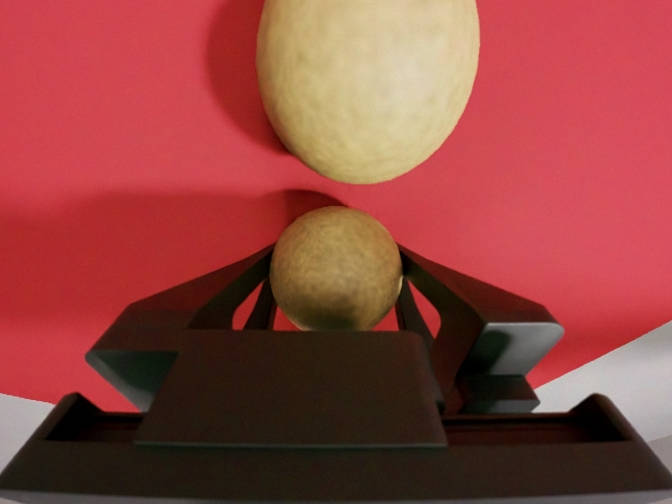

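>>> execute_actions([
  {"arm3":{"joints":{"joint2_rad":1.6,"joint3_rad":1.5,"joint4_rad":-1.273}},"arm4":{"joints":{"joint2_rad":1.469,"joint3_rad":1.442,"joint4_rad":-1.273}}},
], cameras=[])

>>> execute_actions([
  {"arm3":{"joints":{"joint1_rad":-0.83,"joint6_rad":0}},"arm4":{"joints":{"joint1_rad":0.93,"joint2_rad":1.89,"joint3_rad":1.97,"joint4_rad":-1.144}}},
], cameras=["cam_high"])

>>> execute_actions([
  {"arm3":{"joints":{"joint2_rad":1.89,"joint3_rad":1.98,"joint4_rad":-1.144}},"arm4":{"joints":{"joint2_rad":2.23,"joint3_rad":2.19,"joint4_rad":-0.862}}},
], cameras=[])

>>> execute_actions([
  {"arm3":{"joints":{"joint2_rad":2.229,"joint3_rad":2.33,"joint4_rad":-0.859}},"arm4":{"joints":{"gripper_m":0.068}}},
], cameras=[])

>>> execute_actions([
  {"arm3":{"joints":{"joint2_rad":2.33}},"arm4":{"joints":{"joint2_rad":2.05}}},
], cameras=[])

>>> execute_actions([
  {"arm3":{"joints":{"gripper_m":0.068}},"arm4":{"joints":{"joint2_rad":1.469,"joint3_rad":1.442,"joint4_rad":-1.273,"gripper_m":0.0}}},
], cameras=[])

>>> execute_actions([
  {"arm3":{"joints":{"joint2_rad":2.1}}},
], cameras=[])

>>> execute_actions([
  {"arm3":{"joints":{"joint2_rad":1.6,"joint3_rad":1.5,"joint4_rad":-1.3}}},
], cameras=["cam_high"])

Scene clock: 180.07 s.
arm1.joint_positions: joint1_rad=-0.294 joint2_rad=+0.802 joint3_rad=+1.299 joint4_rad=-1.494 joint5_rad=+0.020 joint6_rad=+0.008 gripper_m=+0.093
arm1.joint_status: not commanded
arm1.hand: x=-0.9526 y=+0.3860 z=+1.1812 quat_wxyz=(-0.162, -0.773, -0.568, +0.232) (m; scene frame)
arm2.joint_positions: joint1_rad=+0.292 joint2_rad=+0.802 joint3_rad=+1.289 joint4_rad=-1.492 joint5_rad=-0.015 joint6_rad=-0.008 gripper_m=+0.093
arm2.joint_status: not commanded
arm2.hand: x=-0.9421 y=-0.3873 z=+1.2070 quat_wxyz=(-0.166, +0.765, -0.578, -0.230) (m; scene frame)
arm3.joint_positions: joint1_rad=+0.372 joint2_rad=+1.599 joint3_rad=+1.489 joint4_rad=-1.254 joint5_rad=+0.015 joint6_rad=+1.470 gripper_m=+0.057
arm3.joint_status: all done
arm3.hand: x=+0.1911 y=+0.1551 z=+1.0095 quat_wxyz=(-0.103, -0.967, -0.233, -0.006) (m; scene frame)
arm4.joint_positions: joint1_rad=+0.187 joint2_rad=+1.446 joint3_rad=+1.424 joint4_rad=-1.256 joint5_rad=-0.006 joint6_rad=+0.007 gripper_m=+0.055
arm4.joint_status: all done
arm4.hand: x=-0.0709 y=-0.1575 z=+1.0516 quat_wxyz=(-0.086, +0.747, -0.650, -0.112) (m; scene frame)
arm5.joint_positions: joint1_rad=+0.017 joint2_rad=+0.426 joint3_rad=+1.454 joint4_rad=-1.542 joint5_rad=-0.014 joint6_rad=-0.008 gripper_m=+0.094
arm5.joint_status: not commanded
arm5.hand: x=+0.8698 y=+0.5332 z=+1.2857 quat_wxyz=(-0.355, -0.613, -0.608, +0.358) (m; scene frame)
arm6.joint_positions: joint1_rad=-0.014 joint2_rad=+0.448 joint3_rad=+1.462 joint4_rad=-1.524 joint5_rad=-0.001 joint6_rad=+0.011 gripper_m=+0.094
arm6.joint_status: not commanded
arm6.hand: x=+0.8812 y=-0.5265 z=+1.3725 quat_wxyz=(-0.357, +0.595, -0.623, -0.361) (m; scene frame)
pictures: none
No camera images: the call's "cameras" was empty. Leave "cameras" out to get every camera's image.

Scene clock: 182.20 s.
arm1.joint_positions: joint1_rad=-0.294 joint2_rad=+0.802 joint3_rad=+1.299 joint4_rad=-1.494 joint5_rad=+0.020 joint6_rad=+0.008 gripper_m=+0.093
arm1.joint_status: not commanded
arm1.hand: x=-0.9526 y=+0.3860 z=+1.1812 quat_wxyz=(-0.162, -0.773, -0.568, +0.232) (m; scene frame)
arm2.joint_positions: joint1_rad=+0.292 joint2_rad=+0.802 joint3_rad=+1.289 joint4_rad=-1.492 joint5_rad=-0.015 joint6_rad=-0.008 gripper_m=+0.093
arm2.joint_status: not commanded
arm2.hand: x=-0.9421 y=-0.3873 z=+1.2070 quat_wxyz=(-0.166, +0.765, -0.578, -0.230) (m; scene frame)
arm3.joint_positions: joint1_rad=-0.833 joint2_rad=+1.599 joint3_rad=+1.489 joint4_rad=-1.254 joint5_rad=+0.018 joint6_rad=+0.012 gripper_m=+0.057
arm3.joint_status: all done
arm3.hand: x=-0.3941 y=+0.2952 z=+1.0101 quat_wxyz=(-0.030, -0.930, -0.353, +0.100) (m; scene frame)
arm4.joint_positions: joint1_rad=+0.928 joint2_rad=+1.895 joint3_rad=+1.919 joint4_rad=-1.155 joint5_rad=-0.010 joint6_rad=+0.006 gripper_m=+0.055
arm4.joint_status: all done
arm4.hand: x=-0.5364 y=-0.2100 z=+1.0388 quat_wxyz=(-0.062, +0.918, -0.331, -0.208) (m; scene frame)
arm5.joint_positions: joint1_rad=+0.017 joint2_rad=+0.426 joint3_rad=+1.454 joint4_rad=-1.542 joint5_rad=-0.014 joint6_rad=-0.008 gripper_m=+0.094
arm5.joint_status: not commanded
arm5.hand: x=+0.8698 y=+0.5332 z=+1.2857 quat_wxyz=(-0.355, -0.613, -0.608, +0.358) (m; scene frame)
arm6.joint_positions: joint1_rad=-0.014 joint2_rad=+0.448 joint3_rad=+1.462 joint4_rad=-1.524 joint5_rad=-0.001 joint6_rad=+0.011 gripper_m=+0.094
arm6.joint_status: not commanded
arm6.hand: x=+0.8812 y=-0.5265 z=+1.3725 quat_wxyz=(-0.357, +0.595, -0.623, -0.361) (m; scene frame)
pictures: cam_high
Images, in order (width x height): cam_high 672x504.

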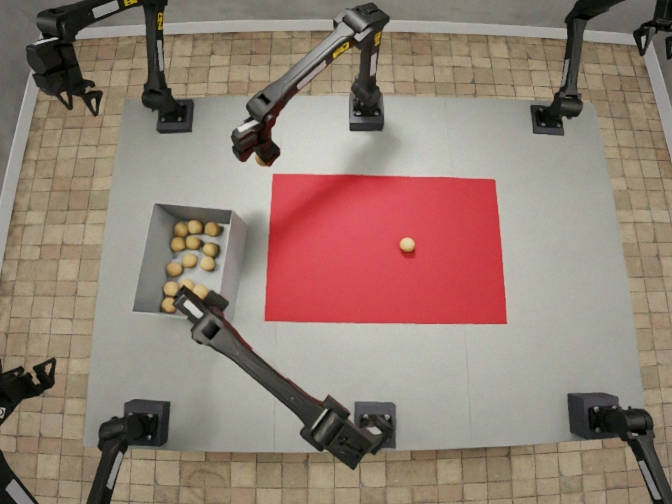

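Scene clock: 183.63 s.
arm1.joint_positions: joint1_rad=-0.294 joint2_rad=+0.802 joint3_rad=+1.299 joint4_rad=-1.494 joint5_rad=+0.020 joint6_rad=+0.008 gripper_m=+0.093
arm1.joint_status: not commanded
arm1.hand: x=-0.9526 y=+0.3860 z=+1.1812 quat_wxyz=(-0.162, -0.773, -0.568, +0.232) (m; scene frame)
arm2.joint_positions: joint1_rad=+0.292 joint2_rad=+0.802 joint3_rad=+1.289 joint4_rad=-1.492 joint5_rad=-0.015 joint6_rad=-0.008 gripper_m=+0.093
arm2.joint_status: not commanded
arm2.hand: x=-0.9421 y=-0.3873 z=+1.2070 quat_wxyz=(-0.166, +0.765, -0.578, -0.230) (m; scene frame)
arm3.joint_positions: joint1_rad=-0.833 joint2_rad=+1.882 joint3_rad=+1.935 joint4_rad=-1.163 joint5_rad=+0.018 joint6_rad=+0.011 gripper_m=+0.057
arm3.joint_status: all done
arm3.hand: x=-0.5141 y=+0.1857 z=+1.0559 quat_wxyz=(-0.076, -0.910, -0.345, +0.216) (m; scene frame)
arm4.joint_positions: joint1_rad=+0.928 joint2_rad=+2.241 joint3_rad=+2.157 joint4_rad=-0.885 joint5_rad=-0.010 joint6_rad=+0.006 gripper_m=+0.055
arm4.joint_status: all done
arm4.hand: x=-0.6430 y=-0.1247 z=+0.9349 quat_wxyz=(-0.088, +0.899, -0.324, -0.282) (m; scene frame)
arm5.joint_positions: joint1_rad=+0.017 joint2_rad=+0.426 joint3_rad=+1.454 joint4_rad=-1.542 joint5_rad=-0.014 joint6_rad=-0.008 gripper_m=+0.094
arm5.joint_status: not commanded
arm5.hand: x=+0.8698 y=+0.5332 z=+1.2857 quat_wxyz=(-0.355, -0.613, -0.608, +0.358) (m; scene frame)
arm6.joint_positions: joint1_rad=-0.014 joint2_rad=+0.448 joint3_rad=+1.462 joint4_rad=-1.524 joint5_rad=-0.001 joint6_rad=+0.011 gripper_m=+0.094
arm6.joint_status: not commanded
arm6.hand: x=+0.8812 y=-0.5265 z=+1.3725 quat_wxyz=(-0.357, +0.595, -0.623, -0.361) (m; scene frame)
pictures: none
No camera images: the call's "cameras" was empty. Leave "cameras" out to get every camera's image.

Scene clock: 185.10 s.
arm1.joint_positions: joint1_rad=-0.294 joint2_rad=+0.802 joint3_rad=+1.299 joint4_rad=-1.494 joint5_rad=+0.020 joint6_rad=+0.008 gripper_m=+0.093
arm1.joint_status: not commanded
arm1.hand: x=-0.9526 y=+0.3860 z=+1.1812 quat_wxyz=(-0.162, -0.773, -0.568, +0.232) (m; scene frame)
arm2.joint_positions: joint1_rad=+0.292 joint2_rad=+0.802 joint3_rad=+1.289 joint4_rad=-1.492 joint5_rad=-0.015 joint6_rad=-0.008 gripper_m=+0.093
arm2.joint_status: not commanded
arm2.hand: x=-0.9421 y=-0.3873 z=+1.2070 quat_wxyz=(-0.166, +0.765, -0.578, -0.230) (m; scene frame)
arm3.joint_positions: joint1_rad=-0.833 joint2_rad=+2.236 joint3_rad=+2.275 joint4_rad=-0.886 joint5_rad=+0.018 joint6_rad=+0.011 gripper_m=+0.057
arm3.joint_status: all done
arm3.hand: x=-0.6326 y=+0.0776 z=+1.0036 quat_wxyz=(-0.122, -0.875, -0.330, +0.333) (m; scene frame)
arm4.joint_positions: joint1_rad=+0.928 joint2_rad=+2.241 joint3_rad=+2.157 joint4_rad=-0.885 joint5_rad=-0.010 joint6_rad=+0.006 gripper_m=+0.068
arm4.joint_status: all done
arm4.hand: x=-0.6430 y=-0.1247 z=+0.9349 quat_wxyz=(-0.088, +0.899, -0.324, -0.282) (m; scene frame)
arm5.joint_positions: joint1_rad=+0.017 joint2_rad=+0.426 joint3_rad=+1.454 joint4_rad=-1.542 joint5_rad=-0.014 joint6_rad=-0.008 gripper_m=+0.094
arm5.joint_status: not commanded
arm5.hand: x=+0.8698 y=+0.5332 z=+1.2857 quat_wxyz=(-0.355, -0.613, -0.608, +0.358) (m; scene frame)
arm6.joint_positions: joint1_rad=-0.014 joint2_rad=+0.448 joint3_rad=+1.462 joint4_rad=-1.524 joint5_rad=-0.001 joint6_rad=+0.011 gripper_m=+0.094
arm6.joint_status: not commanded
arm6.hand: x=+0.8812 y=-0.5265 z=+1.3725 quat_wxyz=(-0.357, +0.595, -0.623, -0.361) (m; scene frame)
pictures: none
No camera images: the call's "cameras" was empty. Leave "cameras" out to get every camera's image.

Scene clock: 186.27 s.
arm1.joint_positions: joint1_rad=-0.294 joint2_rad=+0.802 joint3_rad=+1.299 joint4_rad=-1.494 joint5_rad=+0.020 joint6_rad=+0.008 gripper_m=+0.093
arm1.joint_status: not commanded
arm1.hand: x=-0.9526 y=+0.3860 z=+1.1812 quat_wxyz=(-0.162, -0.773, -0.568, +0.232) (m; scene frame)
arm2.joint_positions: joint1_rad=+0.292 joint2_rad=+0.802 joint3_rad=+1.289 joint4_rad=-1.492 joint5_rad=-0.015 joint6_rad=-0.008 gripper_m=+0.093
arm2.joint_status: not commanded
arm2.hand: x=-0.9421 y=-0.3873 z=+1.2070 quat_wxyz=(-0.166, +0.765, -0.578, -0.230) (m; scene frame)
arm3.joint_positions: joint1_rad=-0.831 joint2_rad=+2.322 joint3_rad=+2.290 joint4_rad=-0.875 joint5_rad=+0.018 joint6_rad=+0.006 gripper_m=+0.057
arm3.joint_status: all done
arm3.hand: x=-0.6388 y=+0.0701 z=+0.9412 quat_wxyz=(-0.111, -0.883, -0.337, +0.307) (m; scene frame)
arm4.joint_positions: joint1_rad=+0.928 joint2_rad=+2.017 joint3_rad=+2.165 joint4_rad=-0.879 joint5_rad=-0.010 joint6_rad=+0.006 gripper_m=+0.068
arm4.joint_status: all done
arm4.hand: x=-0.6243 y=-0.1370 z=+1.1197 quat_wxyz=(-0.126, +0.859, -0.310, -0.388) (m; scene frame)
arm5.joint_positions: joint1_rad=+0.017 joint2_rad=+0.426 joint3_rad=+1.454 joint4_rad=-1.542 joint5_rad=-0.014 joint6_rad=-0.008 gripper_m=+0.094
arm5.joint_status: not commanded
arm5.hand: x=+0.8698 y=+0.5332 z=+1.2857 quat_wxyz=(-0.355, -0.613, -0.608, +0.358) (m; scene frame)
arm6.joint_positions: joint1_rad=-0.014 joint2_rad=+0.448 joint3_rad=+1.462 joint4_rad=-1.524 joint5_rad=-0.001 joint6_rad=+0.011 gripper_m=+0.094
arm6.joint_status: not commanded
arm6.hand: x=+0.8812 y=-0.5265 z=+1.3725 quat_wxyz=(-0.357, +0.595, -0.623, -0.361) (m; scene frame)
pictures: none
No camera images: the call's "cameras" was empty. Leave "cameras" out to get every camera's image.

Scene clock: 187.80 s.
arm1.joint_positions: joint1_rad=-0.294 joint2_rad=+0.802 joint3_rad=+1.299 joint4_rad=-1.494 joint5_rad=+0.020 joint6_rad=+0.008 gripper_m=+0.093
arm1.joint_status: not commanded
arm1.hand: x=-0.9526 y=+0.3860 z=+1.1812 quat_wxyz=(-0.162, -0.773, -0.568, +0.232) (m; scene frame)
arm2.joint_positions: joint1_rad=+0.292 joint2_rad=+0.802 joint3_rad=+1.289 joint4_rad=-1.492 joint5_rad=-0.015 joint6_rad=-0.008 gripper_m=+0.093
arm2.joint_status: not commanded
arm2.hand: x=-0.9421 y=-0.3873 z=+1.2070 quat_wxyz=(-0.166, +0.765, -0.578, -0.230) (m; scene frame)
arm3.joint_positions: joint1_rad=-0.831 joint2_rad=+2.321 joint3_rad=+2.290 joint4_rad=-0.875 joint5_rad=+0.017 joint6_rad=+0.006 gripper_m=+0.068
arm3.joint_status: all done
arm3.hand: x=-0.6385 y=+0.0697 z=+0.9415 quat_wxyz=(-0.112, -0.883, -0.337, +0.307) (m; scene frame)
arm4.joint_positions: joint1_rad=+0.928 joint2_rad=+1.453 joint3_rad=+1.443 joint4_rad=-1.258 joint5_rad=-0.010 joint6_rad=+0.006 gripper_m=+0.000
arm4.joint_status: all done
arm4.hand: x=-0.3866 y=-0.3319 z=+1.0611 quat_wxyz=(-0.040, +0.930, -0.335, -0.146) (m; scene frame)
arm5.joint_positions: joint1_rad=+0.017 joint2_rad=+0.426 joint3_rad=+1.454 joint4_rad=-1.542 joint5_rad=-0.014 joint6_rad=-0.008 gripper_m=+0.094
arm5.joint_status: not commanded
arm5.hand: x=+0.8698 y=+0.5332 z=+1.2857 quat_wxyz=(-0.355, -0.613, -0.608, +0.358) (m; scene frame)
arm6.joint_positions: joint1_rad=-0.014 joint2_rad=+0.448 joint3_rad=+1.462 joint4_rad=-1.524 joint5_rad=-0.001 joint6_rad=+0.011 gripper_m=+0.094
arm6.joint_status: not commanded
arm6.hand: x=+0.8812 y=-0.5265 z=+1.3725 quat_wxyz=(-0.357, +0.595, -0.623, -0.361) (m; scene frame)
pictures: none
No camera images: the call's "cameras" was empty. Leave "cameras" out to get every camera's image.

Scene clock: 189.37 s.
arm1.joint_positions: joint1_rad=-0.294 joint2_rad=+0.802 joint3_rad=+1.299 joint4_rad=-1.494 joint5_rad=+0.020 joint6_rad=+0.008 gripper_m=+0.093
arm1.joint_status: not commanded
arm1.hand: x=-0.9526 y=+0.3860 z=+1.1812 quat_wxyz=(-0.162, -0.773, -0.568, +0.232) (m; scene frame)
arm2.joint_positions: joint1_rad=+0.292 joint2_rad=+0.802 joint3_rad=+1.289 joint4_rad=-1.492 joint5_rad=-0.015 joint6_rad=-0.008 gripper_m=+0.093
arm2.joint_status: not commanded
arm2.hand: x=-0.9421 y=-0.3873 z=+1.2070 quat_wxyz=(-0.166, +0.765, -0.578, -0.230) (m; scene frame)
arm3.joint_positions: joint1_rad=-0.831 joint2_rad=+2.093 joint3_rad=+2.315 joint4_rad=-0.875 joint5_rad=+0.017 joint6_rad=+0.006 gripper_m=+0.068
arm3.joint_status: all done
arm3.hand: x=-0.6195 y=+0.0871 z=+1.1452 quat_wxyz=(-0.155, -0.838, -0.319, +0.415) (m; scene frame)
arm4.joint_positions: joint1_rad=+0.928 joint2_rad=+1.453 joint3_rad=+1.443 joint4_rad=-1.258 joint5_rad=-0.010 joint6_rad=+0.006 gripper_m=+0.000
arm4.joint_status: not commanded
arm4.hand: x=-0.3866 y=-0.3319 z=+1.0611 quat_wxyz=(-0.040, +0.930, -0.335, -0.146) (m; scene frame)
arm5.joint_positions: joint1_rad=+0.017 joint2_rad=+0.426 joint3_rad=+1.454 joint4_rad=-1.542 joint5_rad=-0.014 joint6_rad=-0.008 gripper_m=+0.094
arm5.joint_status: not commanded
arm5.hand: x=+0.8698 y=+0.5332 z=+1.2857 quat_wxyz=(-0.355, -0.613, -0.608, +0.358) (m; scene frame)
arm6.joint_positions: joint1_rad=-0.014 joint2_rad=+0.448 joint3_rad=+1.462 joint4_rad=-1.524 joint5_rad=-0.001 joint6_rad=+0.011 gripper_m=+0.094
arm6.joint_status: not commanded
arm6.hand: x=+0.8812 y=-0.5265 z=+1.3725 quat_wxyz=(-0.357, +0.595, -0.623, -0.361) (m; scene frame)
pictures: none
No camera images: the call's "cameras" was empty. Leave "cameras" out to get every camera's image.

Scene clock: 191.07 s.
arm1.joint_positions: joint1_rad=-0.294 joint2_rad=+0.802 joint3_rad=+1.299 joint4_rad=-1.494 joint5_rad=+0.020 joint6_rad=+0.008 gripper_m=+0.093
arm1.joint_status: not commanded
arm1.hand: x=-0.9526 y=+0.3860 z=+1.1812 quat_wxyz=(-0.162, -0.773, -0.568, +0.232) (m; scene frame)
arm2.joint_positions: joint1_rad=+0.292 joint2_rad=+0.802 joint3_rad=+1.289 joint4_rad=-1.492 joint5_rad=-0.015 joint6_rad=-0.008 gripper_m=+0.093
arm2.joint_status: not commanded
arm2.hand: x=-0.9421 y=-0.3873 z=+1.2070 quat_wxyz=(-0.166, +0.765, -0.578, -0.230) (m; scene frame)
arm3.joint_positions: joint1_rad=-0.831 joint2_rad=+1.604 joint3_rad=+1.495 joint4_rad=-1.284 joint5_rad=+0.017 joint6_rad=+0.006 gripper_m=+0.068
arm3.joint_status: all done
arm3.hand: x=-0.3895 y=+0.2978 z=+1.0086 quat_wxyz=(-0.025, -0.930, -0.357, +0.086) (m; scene frame)
arm4.joint_positions: joint1_rad=+0.928 joint2_rad=+1.453 joint3_rad=+1.443 joint4_rad=-1.258 joint5_rad=-0.010 joint6_rad=+0.006 gripper_m=+0.000
arm4.joint_status: not commanded
arm4.hand: x=-0.3866 y=-0.3319 z=+1.0611 quat_wxyz=(-0.040, +0.930, -0.335, -0.146) (m; scene frame)
arm5.joint_positions: joint1_rad=+0.017 joint2_rad=+0.426 joint3_rad=+1.454 joint4_rad=-1.542 joint5_rad=-0.014 joint6_rad=-0.008 gripper_m=+0.094
arm5.joint_status: not commanded
arm5.hand: x=+0.8698 y=+0.5332 z=+1.2857 quat_wxyz=(-0.355, -0.613, -0.608, +0.358) (m; scene frame)
arm6.joint_positions: joint1_rad=-0.014 joint2_rad=+0.448 joint3_rad=+1.462 joint4_rad=-1.524 joint5_rad=-0.001 joint6_rad=+0.011 gripper_m=+0.094
arm6.joint_status: not commanded
arm6.hand: x=+0.8812 y=-0.5265 z=+1.3725 quat_wxyz=(-0.357, +0.595, -0.623, -0.361) (m; scene frame)
pictures: cam_high
Images, in order (width x height): cam_high 672x504.

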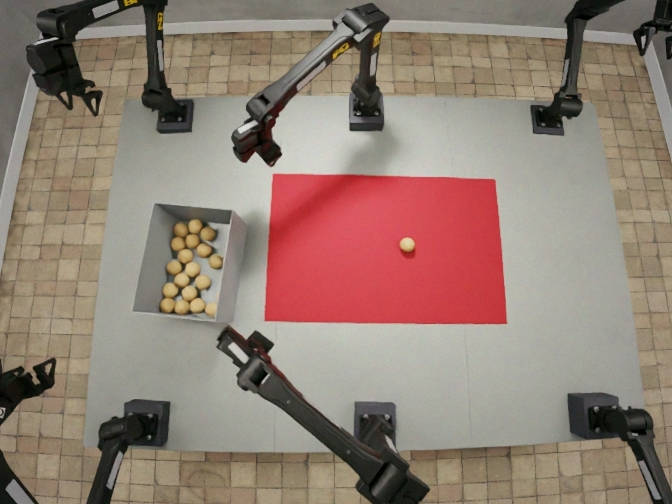

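>>> zoom_image(camera="cam_high", region=[100, 170, 300, 350])

>>> execute_actions([
  {"arm3":{"joints":{"joint1_rad":0.255,"gripper_m":0.093}}},
], cameras=[])

>>> execute_actions([
  {"arm3":{"joints":{"joint2_rad":2.06,"joint3_rad":1.80,"joint4_rad":-1.30}}},
], cameras=["arm3_cam_wrist","arm4_cam_wrist","cam_low"])

Region (100, 170, 300, 350) of cam_high's 672x504 image, scaled by 2.520, with more detail than that image has; it fills the top 454 rows of this view, and the rest is white.

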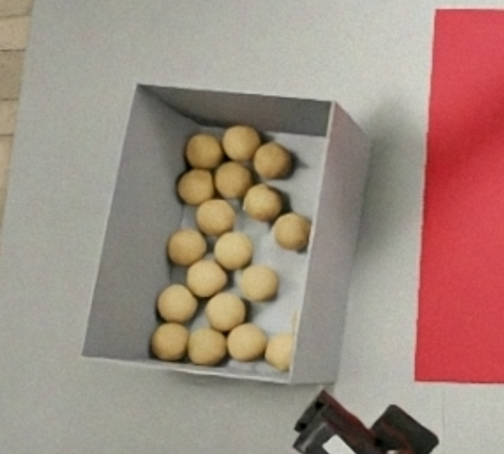

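Scene clock: 193.43 s.
arm1.joint_positions: joint1_rad=-0.294 joint2_rad=+0.802 joint3_rad=+1.299 joint4_rad=-1.494 joint5_rad=+0.020 joint6_rad=+0.008 gripper_m=+0.093
arm1.joint_status: not commanded
arm1.hand: x=-0.9526 y=+0.3860 z=+1.1812 quat_wxyz=(-0.162, -0.773, -0.568, +0.232) (m; scene frame)
arm2.joint_positions: joint1_rad=+0.292 joint2_rad=+0.802 joint3_rad=+1.289 joint4_rad=-1.492 joint5_rad=-0.015 joint6_rad=-0.008 gripper_m=+0.093
arm2.joint_status: not commanded
arm2.hand: x=-0.9421 y=-0.3873 z=+1.2070 quat_wxyz=(-0.166, +0.765, -0.578, -0.230) (m; scene frame)
arm3.joint_positions: joint1_rad=+0.258 joint2_rad=+1.604 joint3_rad=+1.495 joint4_rad=-1.284 joint5_rad=+0.015 joint6_rad=+0.006 gripper_m=+0.093
arm3.joint_status: all done
arm3.hand: x=+0.1322 y=+0.1415 z=+1.0081 quat_wxyz=(-0.066, -0.610, -0.787, +0.060) (m; scene frame)
arm4.joint_positions: joint1_rad=+0.928 joint2_rad=+1.453 joint3_rad=+1.443 joint4_rad=-1.258 joint5_rad=-0.010 joint6_rad=+0.006 gripper_m=+0.000
arm4.joint_status: not commanded
arm4.hand: x=-0.3866 y=-0.3319 z=+1.0611 quat_wxyz=(-0.040, +0.930, -0.335, -0.146) (m; scene frame)
arm5.joint_positions: joint1_rad=+0.017 joint2_rad=+0.426 joint3_rad=+1.454 joint4_rad=-1.542 joint5_rad=-0.014 joint6_rad=-0.008 gripper_m=+0.094
arm5.joint_status: not commanded
arm5.hand: x=+0.8698 y=+0.5332 z=+1.2857 quat_wxyz=(-0.355, -0.613, -0.608, +0.358) (m; scene frame)
arm6.joint_positions: joint1_rad=-0.014 joint2_rad=+0.448 joint3_rad=+1.462 joint4_rad=-1.524 joint5_rad=-0.001 joint6_rad=+0.011 gripper_m=+0.094
arm6.joint_status: not commanded
arm6.hand: x=+0.8812 y=-0.5265 z=+1.3725 quat_wxyz=(-0.357, +0.595, -0.623, -0.361) (m; scene frame)
pictures: none
No camera images: the call's "cameras" was empty. Leave "cameras" out to get every camera's image.

Scene clock: 194.93 s.
arm1.joint_positions: joint1_rad=-0.294 joint2_rad=+0.802 joint3_rad=+1.299 joint4_rad=-1.494 joint5_rad=+0.020 joint6_rad=+0.008 gripper_m=+0.093
arm1.joint_status: not commanded
arm1.hand: x=-0.9526 y=+0.3860 z=+1.1812 quat_wxyz=(-0.162, -0.773, -0.568, +0.232) (m; scene frame)
arm2.joint_positions: joint1_rad=+0.292 joint2_rad=+0.802 joint3_rad=+1.289 joint4_rad=-1.492 joint5_rad=-0.015 joint6_rad=-0.008 gripper_m=+0.093
arm2.joint_status: not commanded
arm2.hand: x=-0.9421 y=-0.3873 z=+1.2070 quat_wxyz=(-0.166, +0.765, -0.578, -0.230) (m; scene frame)
arm3.joint_positions: joint1_rad=+0.258 joint2_rad=+2.059 joint3_rad=+1.762 joint4_rad=-1.289 joint5_rad=+0.015 joint6_rad=+0.006 gripper_m=+0.093
arm3.joint_status: all done
arm3.hand: x=+0.1565 y=+0.0490 z=+0.8608 quat_wxyz=(+0.010, -0.612, -0.791, +0.002) (m; scene frame)
arm4.joint_positions: joint1_rad=+0.928 joint2_rad=+1.453 joint3_rad=+1.443 joint4_rad=-1.258 joint5_rad=-0.010 joint6_rad=+0.006 gripper_m=+0.000
arm4.joint_status: not commanded
arm4.hand: x=-0.3866 y=-0.3319 z=+1.0611 quat_wxyz=(-0.040, +0.930, -0.335, -0.146) (m; scene frame)
arm5.joint_positions: joint1_rad=+0.017 joint2_rad=+0.426 joint3_rad=+1.454 joint4_rad=-1.542 joint5_rad=-0.014 joint6_rad=-0.008 gripper_m=+0.094
arm5.joint_status: not commanded
arm5.hand: x=+0.8698 y=+0.5332 z=+1.2857 quat_wxyz=(-0.355, -0.613, -0.608, +0.358) (m; scene frame)
arm6.joint_positions: joint1_rad=-0.014 joint2_rad=+0.448 joint3_rad=+1.462 joint4_rad=-1.524 joint5_rad=-0.001 joint6_rad=+0.011 gripper_m=+0.094
arm6.joint_status: not commanded
arm6.hand: x=+0.8812 y=-0.5265 z=+1.3725 quat_wxyz=(-0.357, +0.595, -0.623, -0.361) (m; scene frame)
pictures: arm3_cam_wrist, arm4_cam_wrist, cam_low
Images, in order (width x height): arm3_cam_wrist 672x504, arm4_cam_wrist 672x504, cam_low 672x504.

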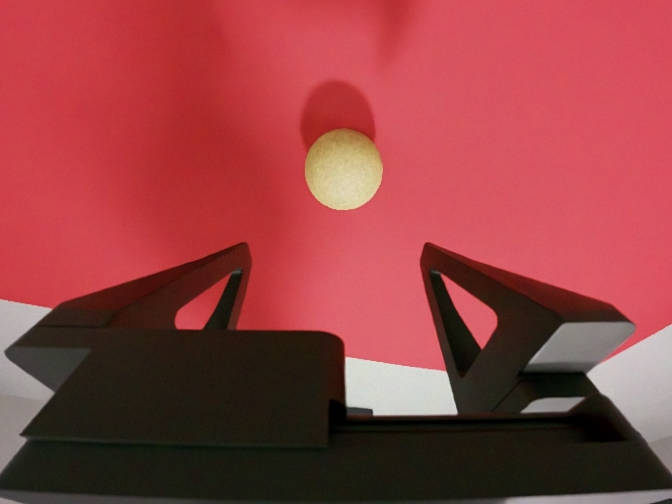

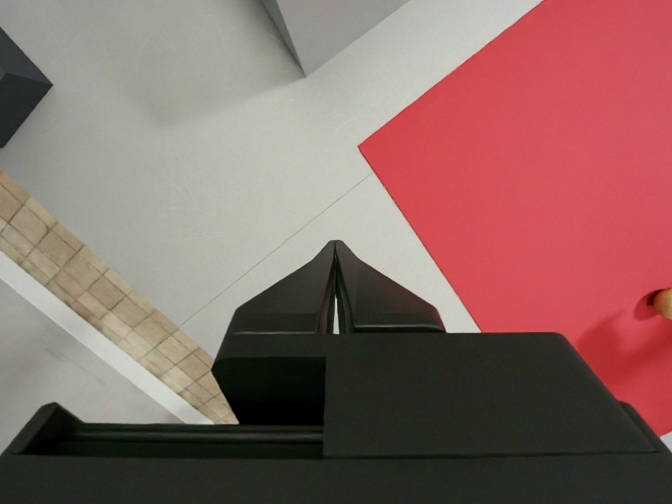

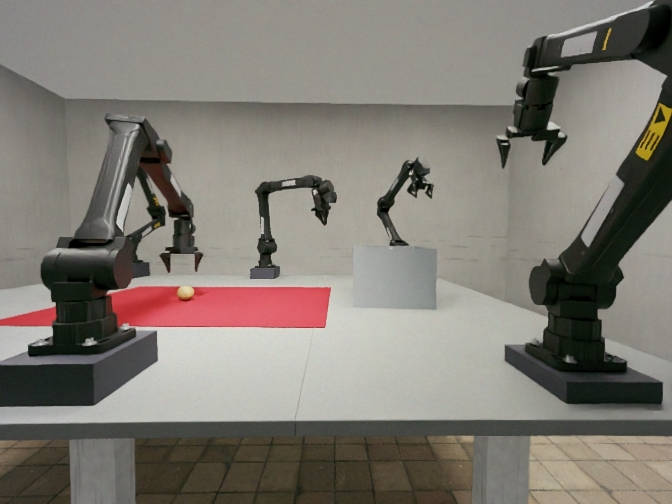

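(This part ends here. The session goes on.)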